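# Lay the towel flat beside the basket, then release

## Task

Get the towel lying flat on the table as a single layer. It must stay at least one finger-width in from the table edge, at least two finger-widths from the basket rim, and more than a hand-width from the column of either arm. The basket must end up upright with its entire base resting on the table, no more than three finger-widths from its starting spot, and turned roughly the way it started. Finish by opening the grippers and pulling the arms away. The result only counts if the towel and basket stay put with no help from the robot.

## Robot and tools

ROBOT AND FRAME. There are two arms, left_arm and right_arm, each with a parallel two-finger gripper. All positions use one scene frame in metres. Its origin sits on the table top midway between the arms. +z points up, +x points out across the table, and left_arm is on the +y side. The names left and right refer only to the arms, not to sides of any picture. Arm bases: left_arm at (-0.004, +0.353, 0), right_arm at (+0.031, -0.343, 0), both almost unrotated. A gripper's fingers point along its own +z axis and close along its own y axis. end_effector_position is the spot between the finger pads, about 1 cm short of the fingertips. Joint ranges in rad, base to hand: waist -2.618 to 3.054, shoulder 0 to 3.142, elbow 0 to 3.142, wrist pitch -1.571 to 1.571, wrist yaw -1.571 to 1.571, wrist roll -2.094 to 2.094.

THE ROW. Every motion command is built from rows of 16 numbers, always covering both arms even if only one moves: left x, y, z, qw, qx, qy, qz, opening, then the same eight for right. x, y, z is an absolute target for the gripper's end_effector_position in the scene frame (metres). qw..qz is an absolute target orientation, w first, in the same frame. Opening runs from -1 (closed) to +1 (fully open, 0.094 m). A row may carry 12 extra numbers between 0 and 1: stiffness scales for the six joints of left_arm, then the six of right_arm, in Joint positions order; they scale each joint's position gain and persist until changed. To keep an arm still, resend its full pose from the last result taken before it was meant to stop, plus the desired opening. To keep an orientation, repeat the same quaternion you sent before rather than the reported one, which may drift.

execute_actions(actions): a list of up to 15 actions run in order. Each action is a table of up to 15 rows; each row is applied for one control step of 1/30 s, and if fewer than 15 rows are given the last one is held to fill 0.5 s. An empty list just returns state and images. A target more than 0.6 m from the gripper's current position along any of its own axes gets the action refused for both arms; if the first action fails this test, or anything is malformed, nothing runs. Each step, the target is clipped to within 70 mm and 16 degrees of the measured pose, so a far target needs several actions; the arm stops at the last clipped pose. If position and orientation conflict, position wins.

move(target, speed, blocking): target is one row (absolute poses for both arms). Each gripper travels a straight path to it; all paths finish together, taking 0.5 to 10 s (cut off at 10 s). speed is the top path speed in m/s, 0.002 to 0.5, default 0.25; rotation up to twice that in rad/s. Opening is applied when the move starts. Paths ignore obstacles and the other arm, and the hand may lag, wander or overshoot speed, mostly near full stretch. Faster moves and targets deeper past a contact press harder. blocking=false returns after 0.5 s while the arm keeps going; then use wait or stop before any new action or move.

wait(seconds): 0 to 10 s, arms hold their last command; returns early if a running move ends. stop(): brakes the current move (needs room; fingers continue). zoom_image(camera, region): camera is cam_high, cam_low, cam_left_wrist or cam_right_wrist; region [x0, y0, x1, y1] in pixels of that camera's last image, top-left origin, at most 504 by 504. read_manual(section): only "licences", no motion. finished_scene(scene): pass the current scene number; irreversible, reports success.

RESULTS. The state line lists each gripper's position and quaternion; printed positions can be off, more at long reach. Hand target lines show where the controller is now driving each gripper. grip_measured gives finger opening on the command scale (last Joint positions value is metres); readings may be off by about 1 mm. A pose unreachable line means the clearance check altered or blocked that arm's command. The move: line gives the ending (done, off_target, moving, held, fault) and limits (paced: target clipped; held: some steps blocked, after which the arm can surge fast), plus each gripper's distance to its pose. FAULT, MOTOR HOT (from 75 °C) and OVER-TEMPERATURE FAULT lines report stops; at 90 °C the arm halts for 10 s, at 100 °C it goes limp and falls. Images come as cam_high and cam_low (504x504) then the two fisheye wrist cameras (616x616); calibration is supplied and may be slightly off.

CAUTIONS. Motions usually finish a centimetre or more low. To hold cloth, command an opening about 0.03 under grip_measured; thin material gets less force. A held item may be tugged briefly. Never knock anything off the table, never let the arms collide or push each other, avoid slams, drops and hard presses, and avoid long loaded holds that heat motors. Release and retract at the end.

Each tool is called by a JSON object that holds its "api" and its "payload".

## Session

{"api": "execute_actions", "payload": {"actions": []}}

Scene clock: 0.00 s.
left_arm: end_effector_position=(+0.1347, +0.0507, +0.2910) grip_measured=+1.000 end_effector_quat_wxyz=(+0.733, +0.197, +0.632, -0.155) | right_arm: end_effector_position=(+0.4025, -0.5016, +0.1629) grip_measured=+1.000 end_effector_quat_wxyz=(+0.019, +0.699, -0.714, +0.047)
Joint positions: left_arm=[-1.657  1.205  0.486  1.008 -1.123  0.355  0.094] | right_arm=[-0.343  2.044  2.03  -1.487  0.073 -1.926  0.094]
Joint velocities: left_arm=[ 0.007  0.002 -0.002 -0.051 -0.066 -0.066  0.   ] | right_arm=[-0.002 -0.007  0.002  0.007 -0.037 -0.037  0.   ]
Hand target (left_arm): +0.134, +0.050, +0.294; +0.734, +0.196, +0.631, -0.159
Hand target (right_arm): +0.401, -0.499, +0.165; +0.017, +0.699, -0.714, +0.043
Joint stiffness scale: left_arm=[1. 1. 1. 1. 1. 1.] | right_arm=[1. 1. 1. 1. 1. 1.]

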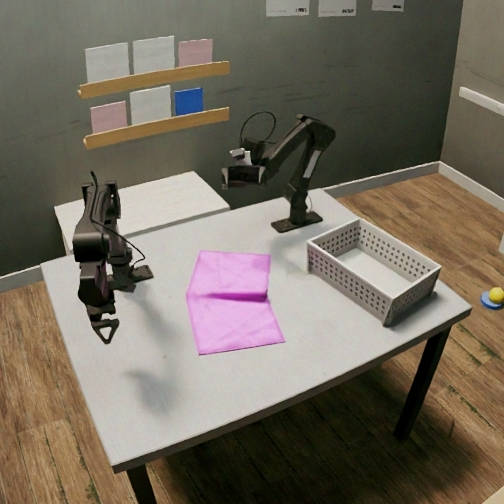

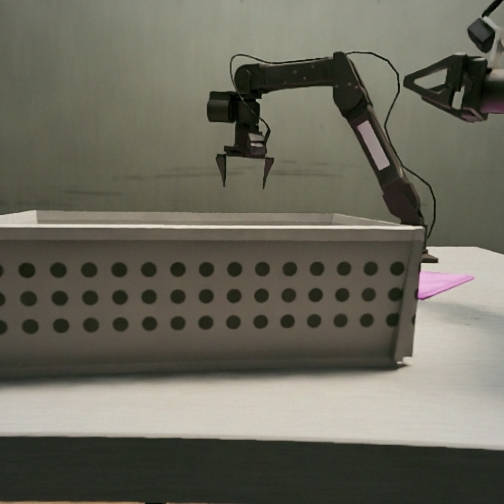

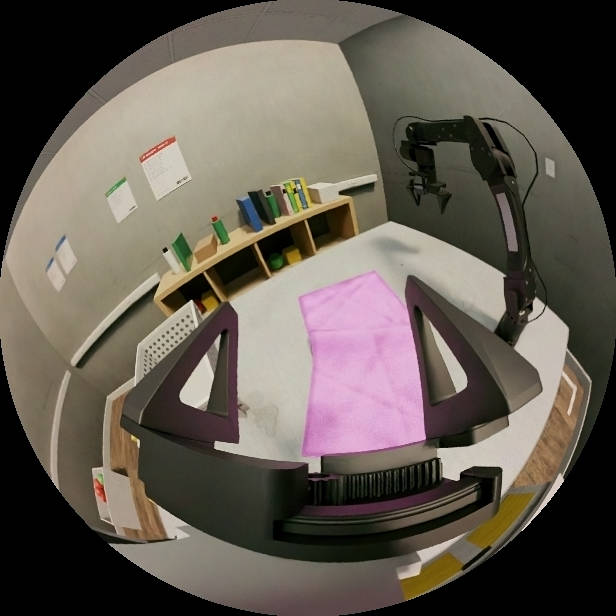

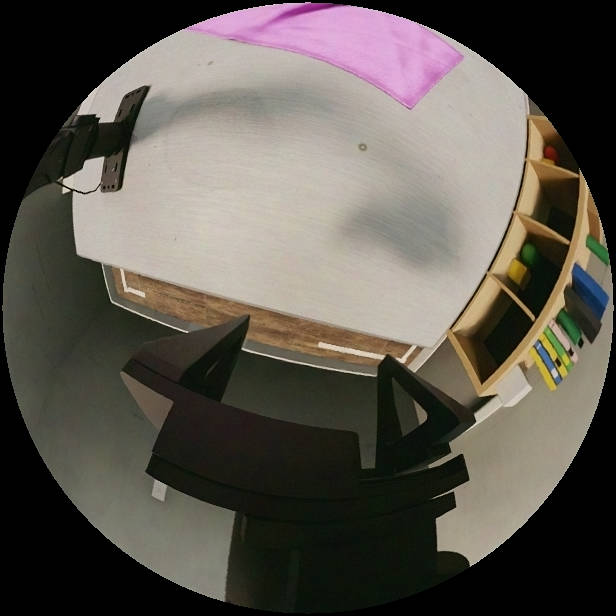

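{"api": "zoom_image", "payload": {"camera": "cam_high", "region": [150, 200, 480, 380]}}

Region (150, 200, 480, 380) of cam_high's 504x504 image, scaled by 1.527, with more detail than that image has; it fills the top 275 rows of this view, and the rest is white.

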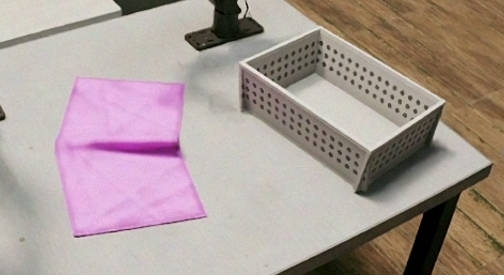

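{"api": "move", "payload": {"target": [0.28,0.0,0.22,0.02,0.7,-0.71,0.0,1,0.5,-0.33,0.12,0.02,0.7,-0.71,0.0,1]}}

Scene clock: 62.30 s.
left_arm: end_effector_position=(+0.2793, +0.0041, +0.2167) grip_measured=+1.000 end_effector_quat_wxyz=(-0.062, -0.568, +0.810, -0.131) | right_arm: end_effector_position=(+0.5038, -0.3401, +0.1197) grip_measured=+1.000 end_effector_quat_wxyz=(-0.004, +0.702, -0.711, +0.038)
Joint positions: left_arm=[-0.839  2.151  2.389 -1.562  0.154 -2.074  0.094] | right_arm=[ 0.054  2.411  2.463 -1.565  0.051 -1.536  0.094]
Joint velocities: left_arm=[ 0.002 -0.002  0.007 -0.037  0.037 -0.066  0.   ] | right_arm=[ 0.007 -0.022  0.007  0.022 -0.007 -0.007  0.   ]
Hand target (left_arm): +0.279, +0.006, +0.219; -0.067, -0.573, +0.807, -0.128
Hand target (right_arm): +0.503, -0.334, +0.121; -0.007, +0.703, -0.711, +0.031
Off the commanded pose (left_arm): 0.005 m, 25 deg; orientation clipped at the last step of the last action.
Off the commanded pose (right_arm): 0.011 m, 5 deg.
Joint stiffness scale: left_arm=[1. 1. 1. 1. 1. 1.] | right_arm=[1. 1. 1. 1. 1. 1.]
joint sent to its limit (left arm) — the command would take joint 4 (wrist pitch) past its lower limit and joint 6 (wrist roll) past its lower limit, so those joints were sent only as far as their limits.
joint sent to its limit (right arm) — the command would take joint 4 (wrist pitch) past its lower limit, so that joint was sent only as far as its limit.
move: off_target (left_arm, right_arm); limits=paced
camera_calibration (this result's frames):
cam_left_wrist: T_world_to_cam=[[0.840772, -0.512236, 0.175263, -0.268285], [-0.364746, -0.296713, 0.882565, -0.0901369], [-0.400079, -0.805963, -0.436304, 0.30804], [0, 0, 0, 1]] pos_world=[0.315929, 0.0840988, 0.260971]
cam_right_wrist: T_world_to_cam=[[0.955975, 0.293407, -0.00481655, -0.371187], [0.244779, -0.788267, 0.564552, -0.432649], [0.161847, -0.540877, -0.825383, -0.0516826], [0, 0, 0, 1]] pos_world=[0.469114, -0.260088, 0.199807]

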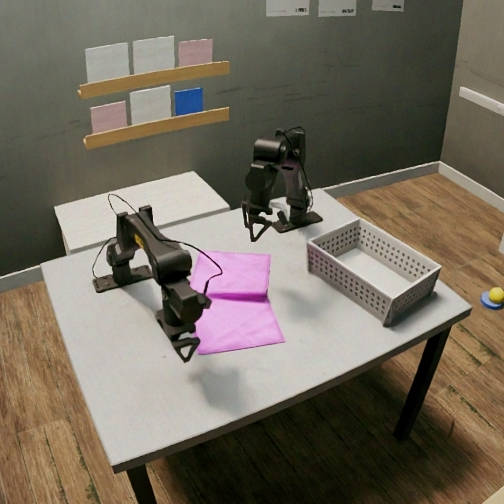

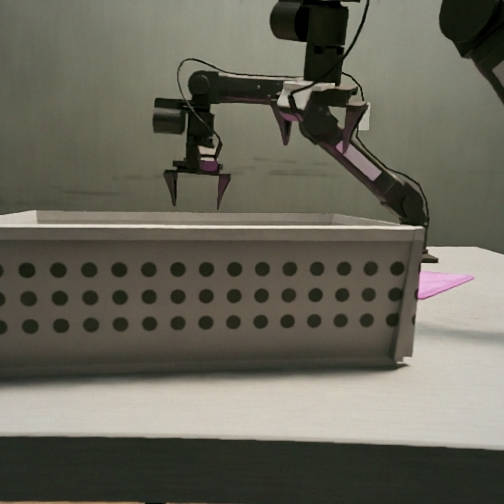

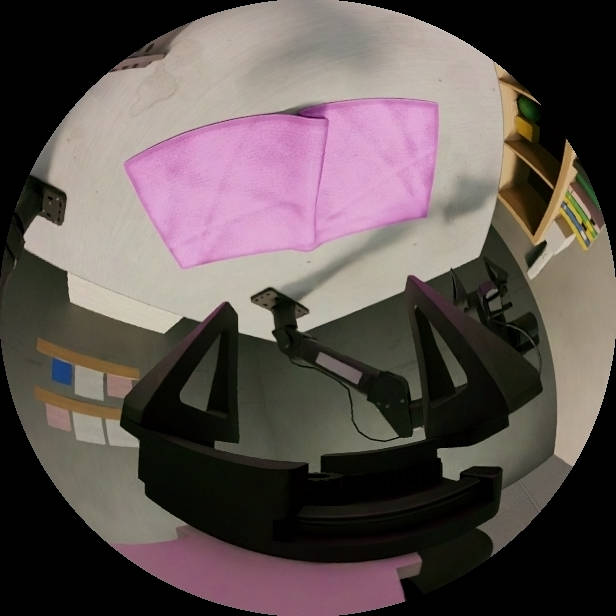

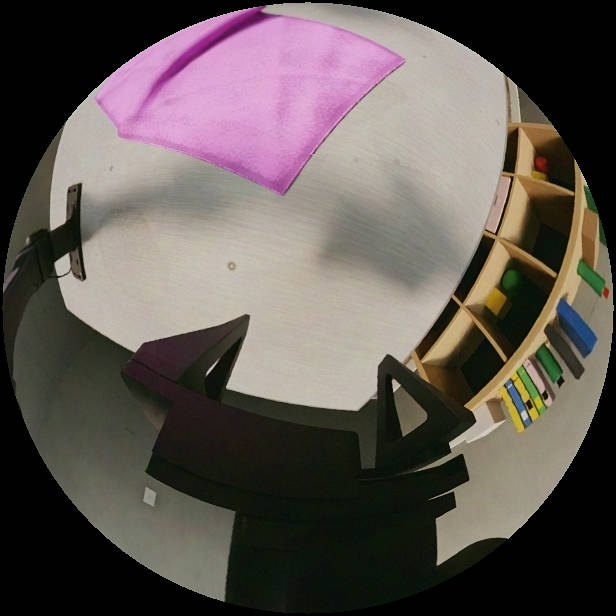

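{"api": "move", "payload": {"target": [0.172,0.105,0.07,0,0.883,0.469,0,0.2,0.45,-0.4,0.15,0.02,0.7,-0.71,0.0,1]}}

Scene clock: 89.20 s.
left_arm: end_effector_position=(+0.1731, +0.0967, +0.0939) grip_measured=+0.202 end_effector_quat_wxyz=(+0.585, +0.716, -0.333, -0.186) | right_arm: end_effector_position=(+0.4573, -0.3984, +0.1463) grip_measured=+1.000 end_effector_quat_wxyz=(+0.008, +0.703, -0.711, +0.024)
Joint positions: left_arm=[-0.426  2.196  1.312 -1.586  1.165 -2.074  0.056] | right_arm=[-0.083  2.218  2.239 -1.564  0.043 -1.674  0.094]
Joint velocities: left_arm=[-0.007 -0.027 -0.061 -0.007 -0.022 -0.037 -0.001] | right_arm=[-0.007  0.007  0.002  0.037  0.11   0.037  0.   ]
Hand target (left_arm): +0.168, +0.103, +0.077; +0.603, +0.720, -0.271, -0.210
Hand target (right_arm): +0.448, -0.398, +0.149; +0.009, +0.702, -0.712, +0.012
Off the commanded pose (left_arm): 0.025 m, 123 deg; orientation clipped at the last step of the last action.
Off the commanded pose (right_arm): 0.008 m, 3 deg.
Joint stiffness scale: left_arm=[1. 1. 1. 1. 1. 1.] | right_arm=[1. 1. 1. 1. 1. 1.]
joint sent to its limit (left arm) — the command would take joint 6 (wrist roll) past its lower limit, so that joint was sent only as far as its limit.
joint sent to its limit (right arm) — the command would take joint 4 (wrist pitch) past its lower limit, so that joint was sent only as far as its limit.
move: off_target (left_arm, right_arm); limits=paced
camera_calibration (this result's frames):
cam_left_wrist: T_world_to_cam=[[0.392675, -0.0706935, -0.916956, 0.0273212], [0.916062, 0.118383, 0.383166, -0.208023], [0.0814648, -0.990448, 0.111246, 0.169681], [0, 0, 0, 1]] pos_world=[0.166011, 0.194618, 0.0858834]
cam_right_wrist: T_world_to_cam=[[0.954826, 0.29464, -0.0386608, -0.303568], [0.266099, -0.789828, 0.552597, -0.4909], [0.132282, -0.537921, -0.832552, -0.0379749], [0, 0, 0, 1]] pos_world=[0.425506, -0.318711, 0.227918]

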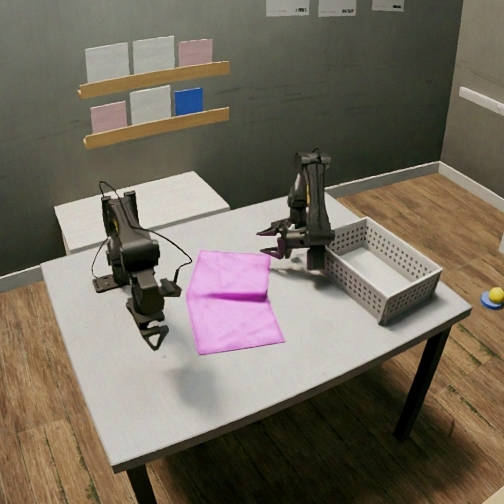

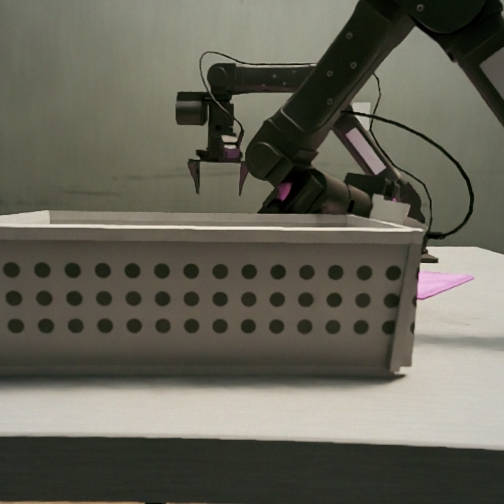

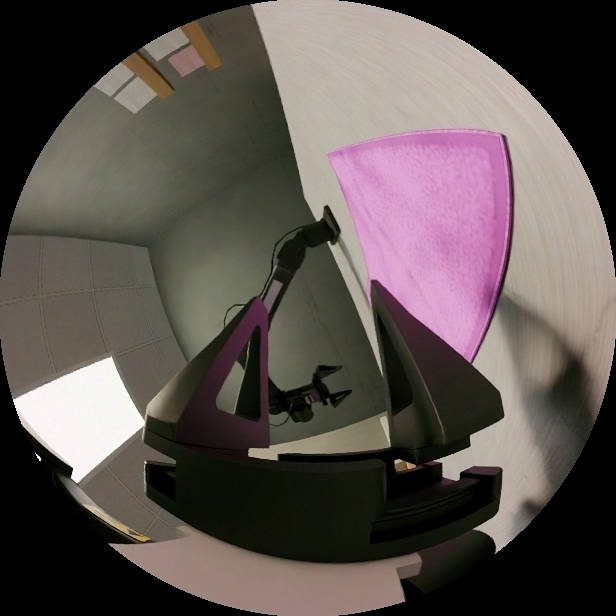

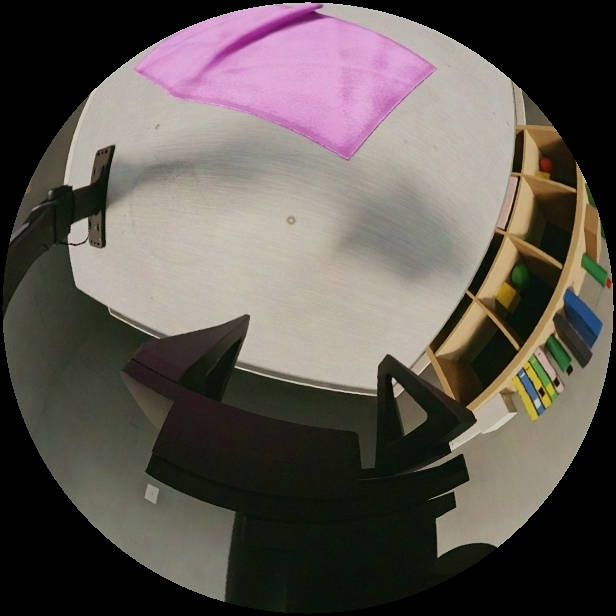

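{"api": "move", "payload": {"target": [0.1,0.1,0.28,0.3,0.6,-0.7,-0.1,0.2,0.45,-0.4,0.146,0.008,0.703,-0.711,0.024,1], "speed": 0.15}}

{"api": "move", "payload": {"target": [0.172,0.105,0.09,0,0.469,-0.883,0,0.2,0.45,-0.4,0.146,0.008,0.703,-0.711,0.024,1], "speed": 0.15}}

Scene clock: 111.17 s.
left_arm: end_effector_position=(+0.1033, +0.0994, +0.2674) grip_measured=+0.202 end_effector_quat_wxyz=(-0.368, -0.573, +0.725, -0.105) | right_arm: end_effector_position=(+0.4533, -0.3983, +0.1432) grip_measured=+1.000 end_effector_quat_wxyz=(+0.010, +0.703, -0.710, +0.024)
Joint positions: left_arm=[-0.711  1.465  1.557 -1.584  0.782 -2.074  0.056] | right_arm=[-0.083  2.194  2.187 -1.539  0.045 -1.675  0.094]
Joint velocities: left_arm=[-0.012  0.002  0.002  0.022 -0.066  0.051 -0.   ] | right_arm=[-0.012 -0.007  0.007  0.022 -0.11  -0.066  0.   ]
Hand target (left_arm): +0.102, +0.099, +0.277; -0.363, -0.566, +0.731, -0.120
Hand target (right_arm): +0.450, -0.400, +0.146; +0.008, +0.703, -0.711, +0.024
Off the commanded pose (left_arm): 0.013 m, 25 deg; orientation clipped at the last step of the last action.
Off the commanded pose (right_arm): 0.005 m, 0 deg.
Joint stiffness scale: left_arm=[1. 1. 1. 1. 1. 1.] | right_arm=[1. 1. 1. 1. 1. 1.]
joint sent to its limit (left arm) — the command would take joint 4 (wrist pitch) past its lower limit and joint 6 (wrist roll) past its lower limit, so those joints were sent only as far as their limits.
move: off_target (left_arm); limits=paced
camera_calibration (this result's frames):
cam_left_wrist: T_world_to_cam=[[0.863162, -0.486497, -0.135171, -0.00228215], [0.167725, 0.0237539, 0.985548, -0.28524], [-0.476255, -0.873359, 0.102101, 0.207098], [0, 0, 0, 1]] pos_world=[0.148443, 0.186536, 0.259664]
cam_right_wrist: T_world_to_cam=[[0.954612, 0.294891, -0.0418887, -0.299207], [0.267956, -0.788855, 0.553089, -0.488519], [0.130057, -0.53921, -0.832069, -0.039567], [0, 0, 0, 1]] pos_world=[0.421675, -0.318472, 0.224739]

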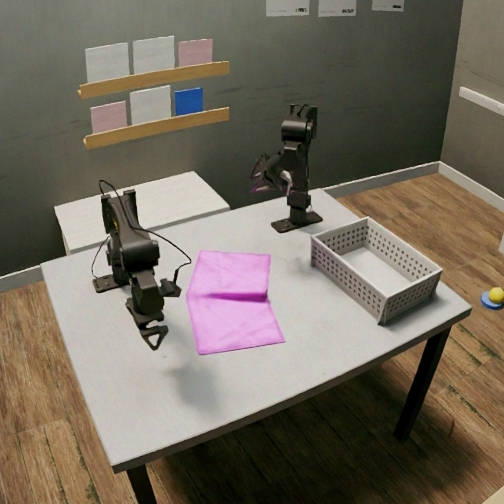

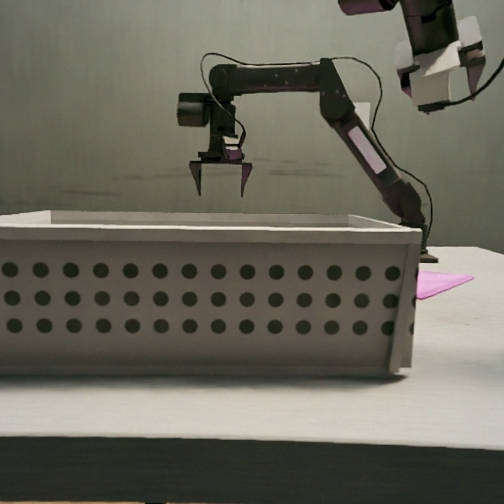

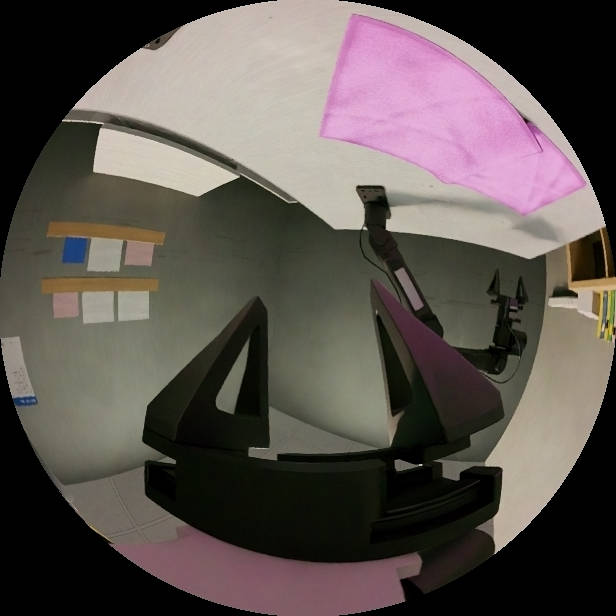

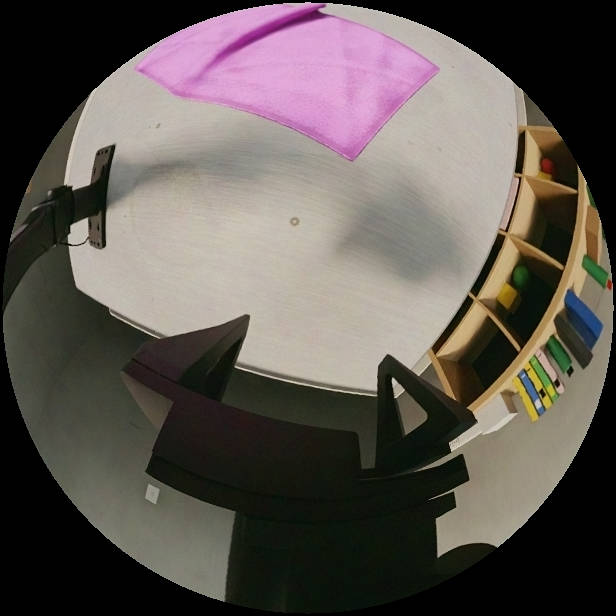

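Scene clock: 114.53 s.
left_arm: end_effector_position=(+0.1711, +0.1074, +0.0955) grip_measured=+0.201 end_effector_quat_wxyz=(-0.005, -0.473, +0.881, -0.001) | right_arm: end_effector_position=(+0.4532, -0.3986, +0.1432) grip_measured=+1.000 end_effector_quat_wxyz=(+0.010, +0.703, -0.710, +0.024)
Joint positions: left_arm=[-0.958  1.694  1.307 -1.185  0.01  -1.936  0.056] | right_arm=[-0.083  2.194  2.187 -1.539  0.047 -1.675  0.094]
Joint velocities: left_arm=[ 0.002 -0.012 -0.012  0.066  0.022  0.022  0.001] | right_arm=[-0.017 -0.017 -0.017 -0.095 -0.037 -0.037  0.   ]
Hand target (left_arm): +0.170, +0.109, +0.090; +0.001, -0.467, +0.884, +0.006
Hand target (right_arm): +0.450, -0.400, +0.146; +0.008, +0.703, -0.711, +0.024
Off the commanded pose (left_arm): 0.006 m, 1 deg.
Off the commanded pose (right_arm): 0.004 m, 0 deg.
Joint stiffness scale: left_arm=[1. 1. 1. 1. 1. 1.] | right_arm=[1. 1. 1. 1. 1. 1.]
move: done
camera_calibration (this result's frames):
cam_left_wrist: T_world_to_cam=[[0.694437, -0.719296, -0.0192315, -0.0373858], [-0.434062, -0.440078, 0.78608, 0.0444433], [-0.573888, -0.537535, -0.617826, 0.313394], [0, 0, 0, 1]] pos_world=[0.225106, 0.161127, 0.157968]
cam_right_wrist: T_world_to_cam=[[0.954616, 0.294791, -0.0425006, -0.299052], [0.268022, -0.788026, 0.554238, -0.488594], [0.129892, -0.540475, -0.831273, -0.0402419], [0, 0, 0, 1]] pos_world=[0.421661, -0.318617, 0.224635]

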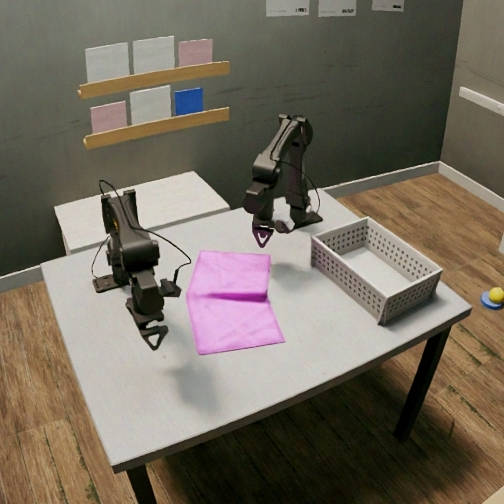

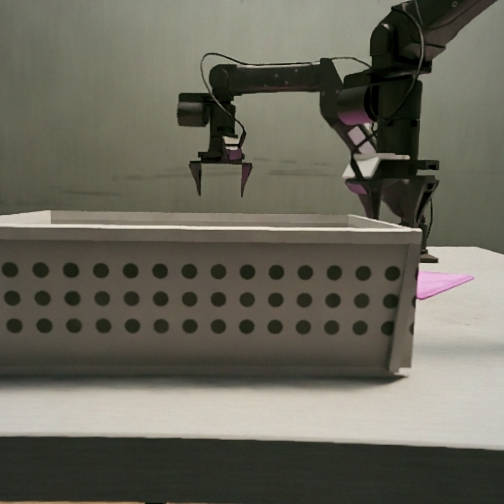

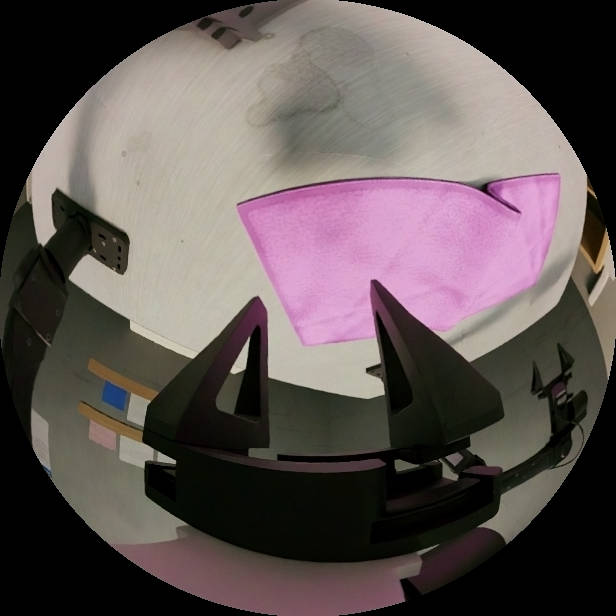

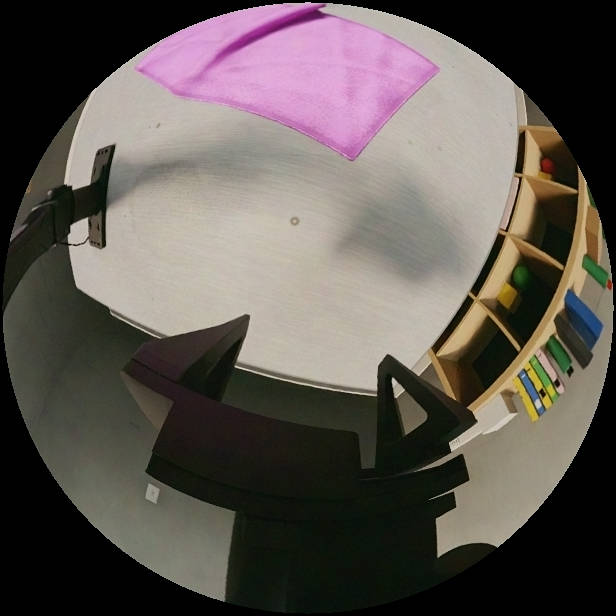

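{"api": "move", "payload": {"target": [0.131,0.137,0.05,0,0.469,-0.883,0,0.2,0.45,-0.4,0.146,0.008,0.703,-0.711,0.024,1], "speed": 0.1}}

Scene clock: 154.73 s.
left_arm: end_effector_position=(+0.1311, +0.1362, +0.0495) grip_measured=+0.201 end_effector_quat_wxyz=(-0.005, -0.469, +0.883, +0.007) | right_arm: end_effector_position=(+0.4533, -0.3987, +0.1432) grip_measured=+1.000 end_effector_quat_wxyz=(+0.011, +0.703, -0.710, +0.025)
Joint positions: left_arm=[-1.021  1.577  0.995 -1.003  0.009 -1.99   0.056] | right_arm=[-0.083  2.194  2.187 -1.538  0.048 -1.675  0.094]
Joint velocities: left_arm=[ 0.007 -0.007 -0.017 -0.037  0.022  0.081  0.   ] | right_arm=[-0.002 -0.017 -0.017 -0.022 -0.051 -0.11   0.   ]
Hand target (left_arm): +0.131, +0.137, +0.051; +0.001, -0.469, +0.883, -0.000
Hand target (right_arm): +0.450, -0.400, +0.146; +0.008, +0.703, -0.711, +0.024
Off the commanded pose (left_arm): 0.001 m, 1 deg.
Off the commanded pose (right_arm): 0.005 m, 0 deg.
Joint stiffness scale: left_arm=[1. 1. 1. 1. 1. 1.] | right_arm=[1. 1. 1. 1. 1. 1.]
move: done
camera_calibration (this result's frames):
cam_left_wrist: T_world_to_cam=[[0.688466, -0.724486, -0.0336706, 0.0124811], [-0.432335, -0.447229, 0.78299, 0.0768397], [-0.582324, -0.524505, -0.621123, 0.277018], [0, 0, 0, 1]] pos_world=[0.185942, 0.188705, 0.112318]
cam_right_wrist: T_world_to_cam=[[0.954634, 0.294738, -0.0424573, -0.299119], [0.267844, -0.787587, 0.554947, -0.488581], [0.130125, -0.541143, -0.830802, -0.040763], [0, 0, 0, 1]] pos_world=[0.421717, -0.318697, 0.224571]

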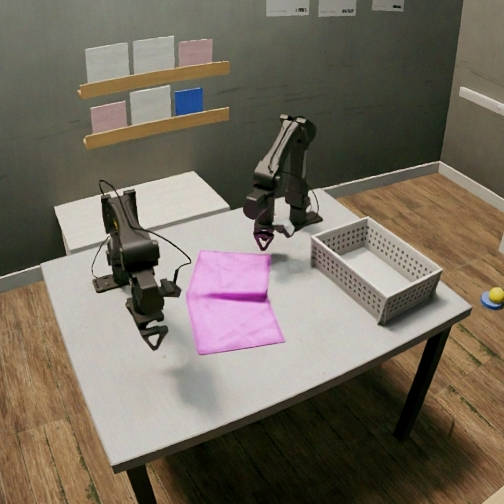

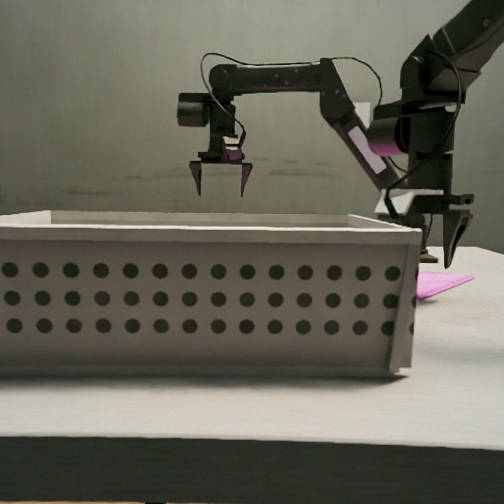

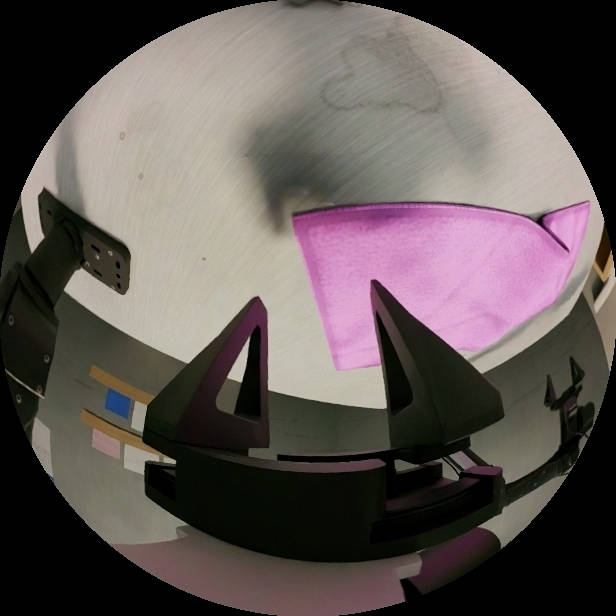

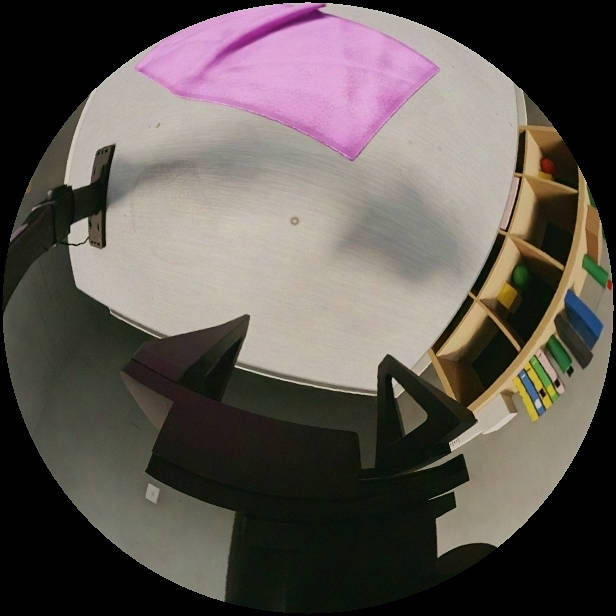

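{"api": "move", "payload": {"target": [0.131,0.137,0.01,0,0.469,-0.883,0,0.2,0.45,-0.4,0.146,0.008,0.703,-0.711,0.024,1], "speed": 0.05}}

{"api": "move", "payload": {"target": [0.131,0.137,0.01,0,0.469,-0.883,0,-1,0.45,-0.4,0.146,0.008,0.703,-0.711,0.024,1]}}

{"api": "move", "payload": {"target": [0.131,0.137,0.04,0,0.469,-0.883,0,-1,0.45,-0.4,0.146,0.008,0.703,-0.711,0.024,1], "speed": 0.05}}

Scene clock: 170.27 s.
left_arm: end_effector_position=(+0.1325, +0.1340, +0.0155) grip_measured=+0.201 end_effector_quat_wxyz=(-0.004, -0.469, +0.883, -0.007) | right_arm: end_effector_position=(+0.4533, -0.3989, +0.1432) grip_measured=+1.000 end_effector_quat_wxyz=(+0.011, +0.703, -0.710, +0.025)
Joint positions: left_arm=[-1.021  1.617  0.888 -0.828  0.009 -1.991  0.056] | right_arm=[-0.083  2.194  2.187 -1.538  0.048 -1.675  0.094]
Joint velocities: left_arm=[-0.007  0.007 -0.002 -0.066 -0.007  0.022  0.   ] | right_arm=[ 0.002  0.002 -0.002 -0.081 -0.037  0.022  0.   ]
Hand target (left_arm): +0.131, +0.138, +0.010; +0.000, -0.469, +0.883, +0.000
Hand target (right_arm): +0.450, -0.400, +0.146; +0.008, +0.703, -0.711, +0.024
Off the commanded pose (left_arm): 0.006 m, 1 deg.
Off the commanded pose (right_arm): 0.004 m, 0 deg.
Joint stiffness scale: left_arm=[1. 1. 1. 1. 1. 1.] | right_arm=[1. 1. 1. 1. 1. 1.]
move: done
camera_calibration (this result's frames):
cam_left_wrist: T_world_to_cam=[[0.689039, -0.724699, -0.00603102, 0.00823221], [-0.44388, -0.428587, 0.786946, 0.102074], [-0.572884, -0.539559, -0.616993, 0.256196], [0, 0, 0, 1]] pos_world=[0.186407, 0.187946, 0.0777937]
cam_right_wrist: T_world_to_cam=[[0.954636, 0.294687, -0.0427632, -0.299041], [0.267877, -0.787171, 0.55552, -0.488618], [0.130043, -0.541775, -0.830402, -0.0411005], [0, 0, 0, 1]] pos_world=[0.42171, -0.31877, 0.224519]

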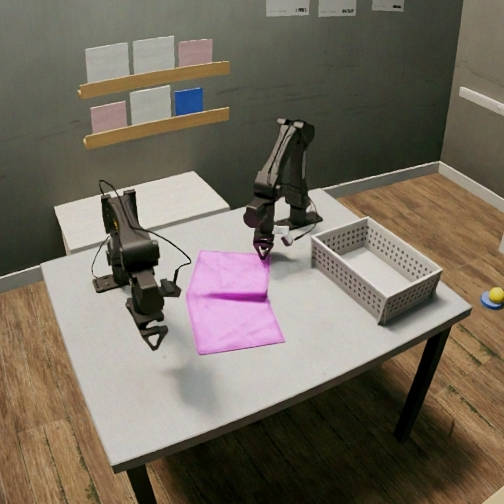

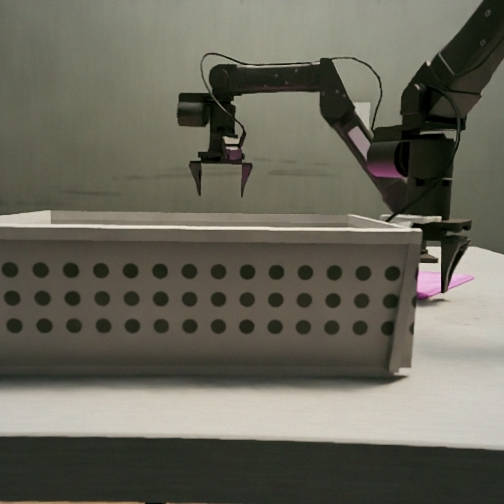

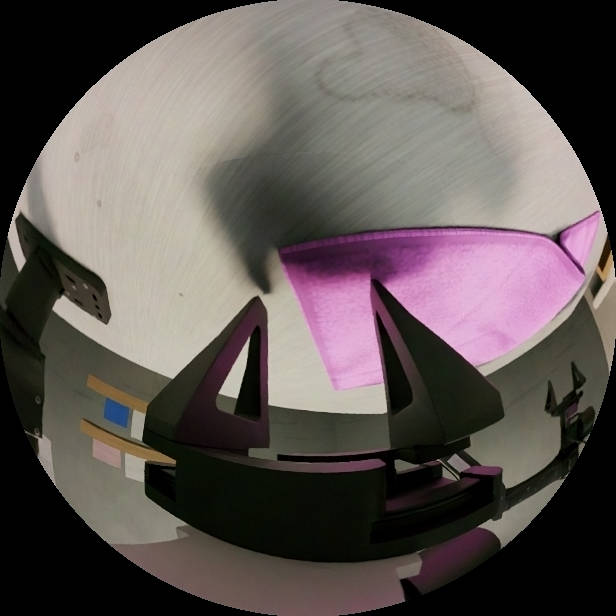

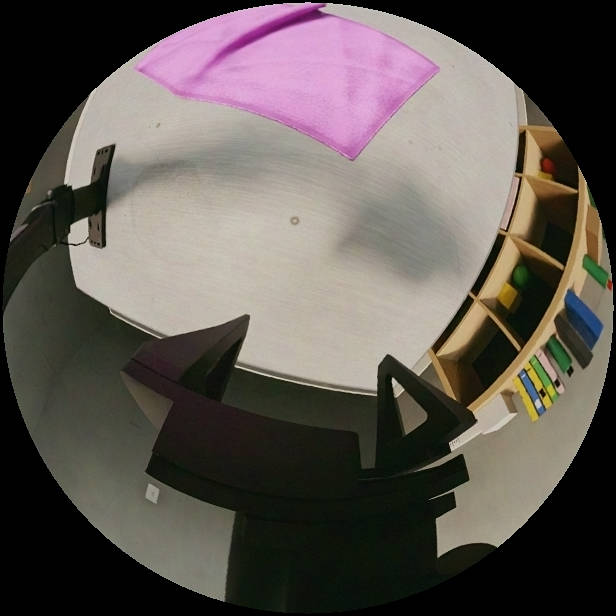

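Scene clock: 170.97 s.
left_arm: end_effector_position=(+0.1326, +0.1338, +0.0155) grip_measured=-0.984 end_effector_quat_wxyz=(-0.004, -0.469, +0.883, -0.008) | right_arm: end_effector_position=(+0.4533, -0.3990, +0.1432) grip_measured=+1.000 end_effector_quat_wxyz=(+0.011, +0.703, -0.710, +0.025)
Joint positions: left_arm=[-1.021  1.617  0.888 -0.827  0.009 -1.991  0.001] | right_arm=[-0.083  2.194  2.187 -1.538  0.049 -1.675  0.094]
Joint velocities: left_arm=[-0.007 -0.032 -0.012 -0.022  0.007 -0.037  0.   ] | right_arm=[ 0.007  0.022  0.012  0.022 -0.037 -0.007  0.   ]
Hand target (left_arm): +0.131, +0.137, +0.010; -0.000, -0.469, +0.883, +0.000
Hand target (right_arm): +0.450, -0.400, +0.146; +0.008, +0.703, -0.711, +0.024
Off the commanded pose (left_arm): 0.007 m, 1 deg.
Off the commanded pose (right_arm): 0.004 m, 0 deg.
Joint stiffness scale: left_arm=[1. 1. 1. 1. 1. 1.] | right_arm=[1. 1. 1. 1. 1. 1.]
move: done
camera_calibration (this result's frames):
cam_left_wrist: T_world_to_cam=[[0.689041, -0.724703, -0.00528378, 0.0080351], [-0.444198, -0.428078, 0.787044, 0.10202], [-0.572635, -0.539959, -0.616874, 0.256186], [0, 0, 0, 1]] pos_world=[0.186482, 0.187826, 0.077783]
cam_right_wrist: T_world_to_cam=[[0.954638, 0.294636, -0.0430689, -0.298964], [0.26791, -0.786755, 0.556094, -0.488655], [0.129961, -0.542407, -0.830003, -0.0414381], [0, 0, 0, 1]] pos_world=[0.421703, -0.318843, 0.224468]

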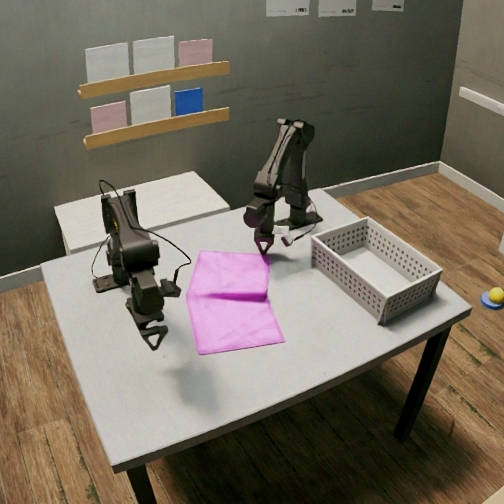

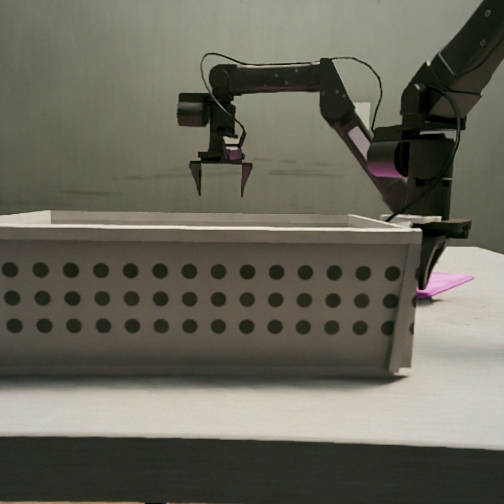

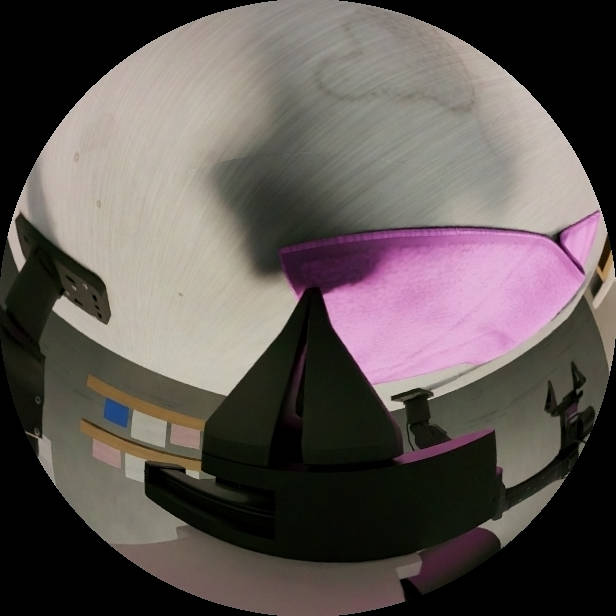

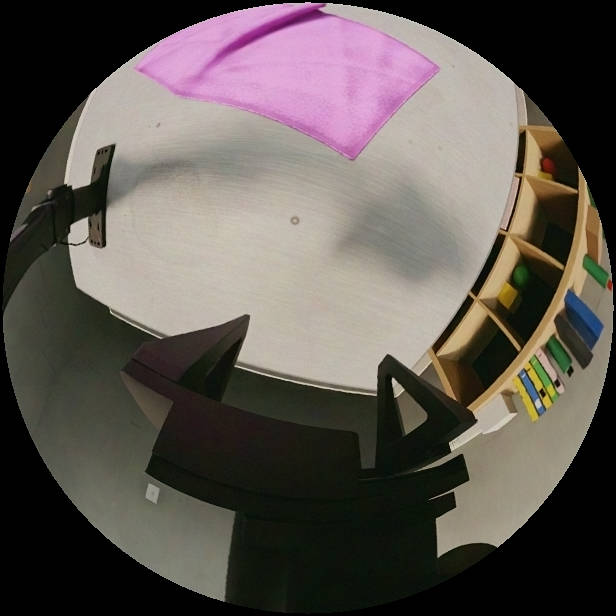

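Scene clock: 171.97 s.
left_arm: end_effector_position=(+0.1292, +0.1393, +0.0309) grip_measured=-0.984 end_effector_quat_wxyz=(-0.005, -0.469, +0.883, +0.007) | right_arm: end_effector_position=(+0.4533, -0.3991, +0.1432) grip_measured=+1.000 end_effector_quat_wxyz=(+0.011, +0.703, -0.710, +0.025)
Joint positions: left_arm=[-1.021  1.592  0.93  -0.923  0.009 -1.991  0.001] | right_arm=[-0.083  2.194  2.187 -1.538  0.049 -1.675  0.094]
Joint velocities: left_arm=[-0.012  0.007  0.012 -0.051  0.007 -0.022  0.001] | right_arm=[-0.002  0.002 -0.002  0.007  0.051  0.037  0.   ]
Hand target (left_arm): +0.131, +0.137, +0.040; -0.000, -0.469, +0.883, -0.000
Hand target (right_arm): +0.450, -0.400, +0.146; +0.008, +0.703, -0.711, +0.024
Off the commanded pose (left_arm): 0.010 m, 1 deg.
Off the commanded pose (right_arm): 0.004 m, 0 deg.
Joint stiffness scale: left_arm=[1. 1. 1. 1. 1. 1.] | right_arm=[1. 1. 1. 1. 1. 1.]
move: done
camera_calibration (this result's frames):
cam_left_wrist: T_world_to_cam=[[0.688749, -0.724234, -0.0332993, 0.0152344], [-0.432324, -0.447145, 0.783044, 0.091939], [-0.581997, -0.524925, -0.621075, 0.265954], [0, 0, 0, 1]] pos_world=[0.184039, 0.191749, 0.0936921]
cam_right_wrist: T_world_to_cam=[[0.954639, 0.294611, -0.0432218, -0.298925], [0.267926, -0.786547, 0.55638, -0.488673], [0.12992, -0.542723, -0.829803, -0.0416069], [0, 0, 0, 1]] pos_world=[0.421699, -0.318879, 0.224442]

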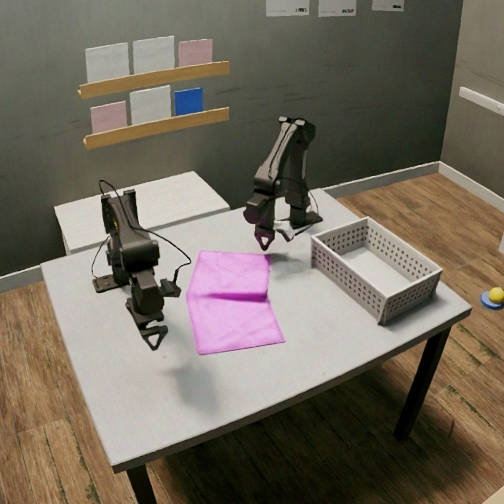

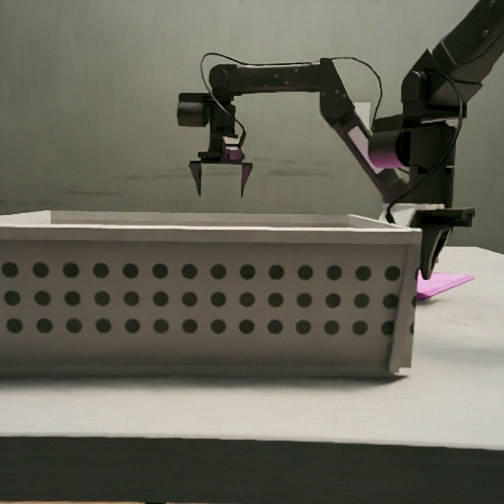

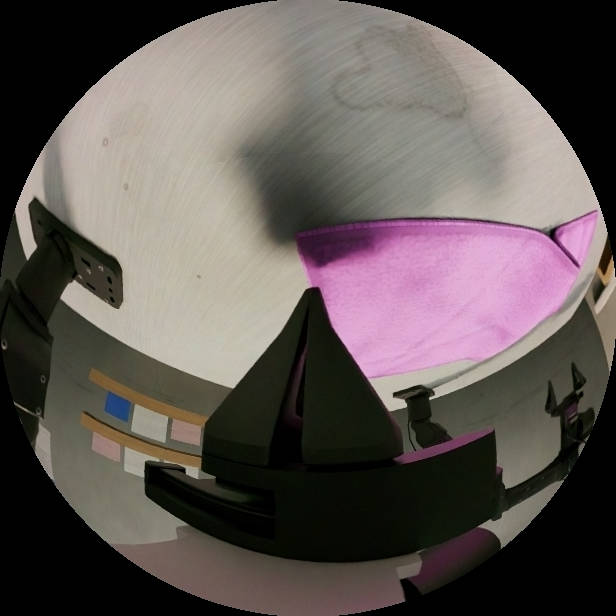

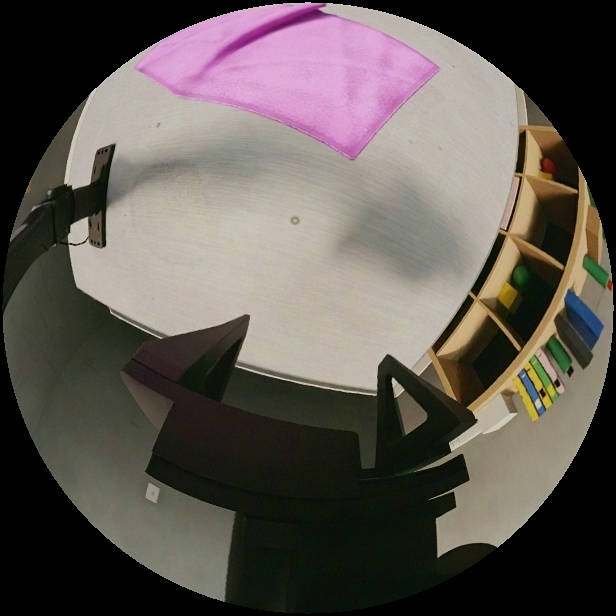

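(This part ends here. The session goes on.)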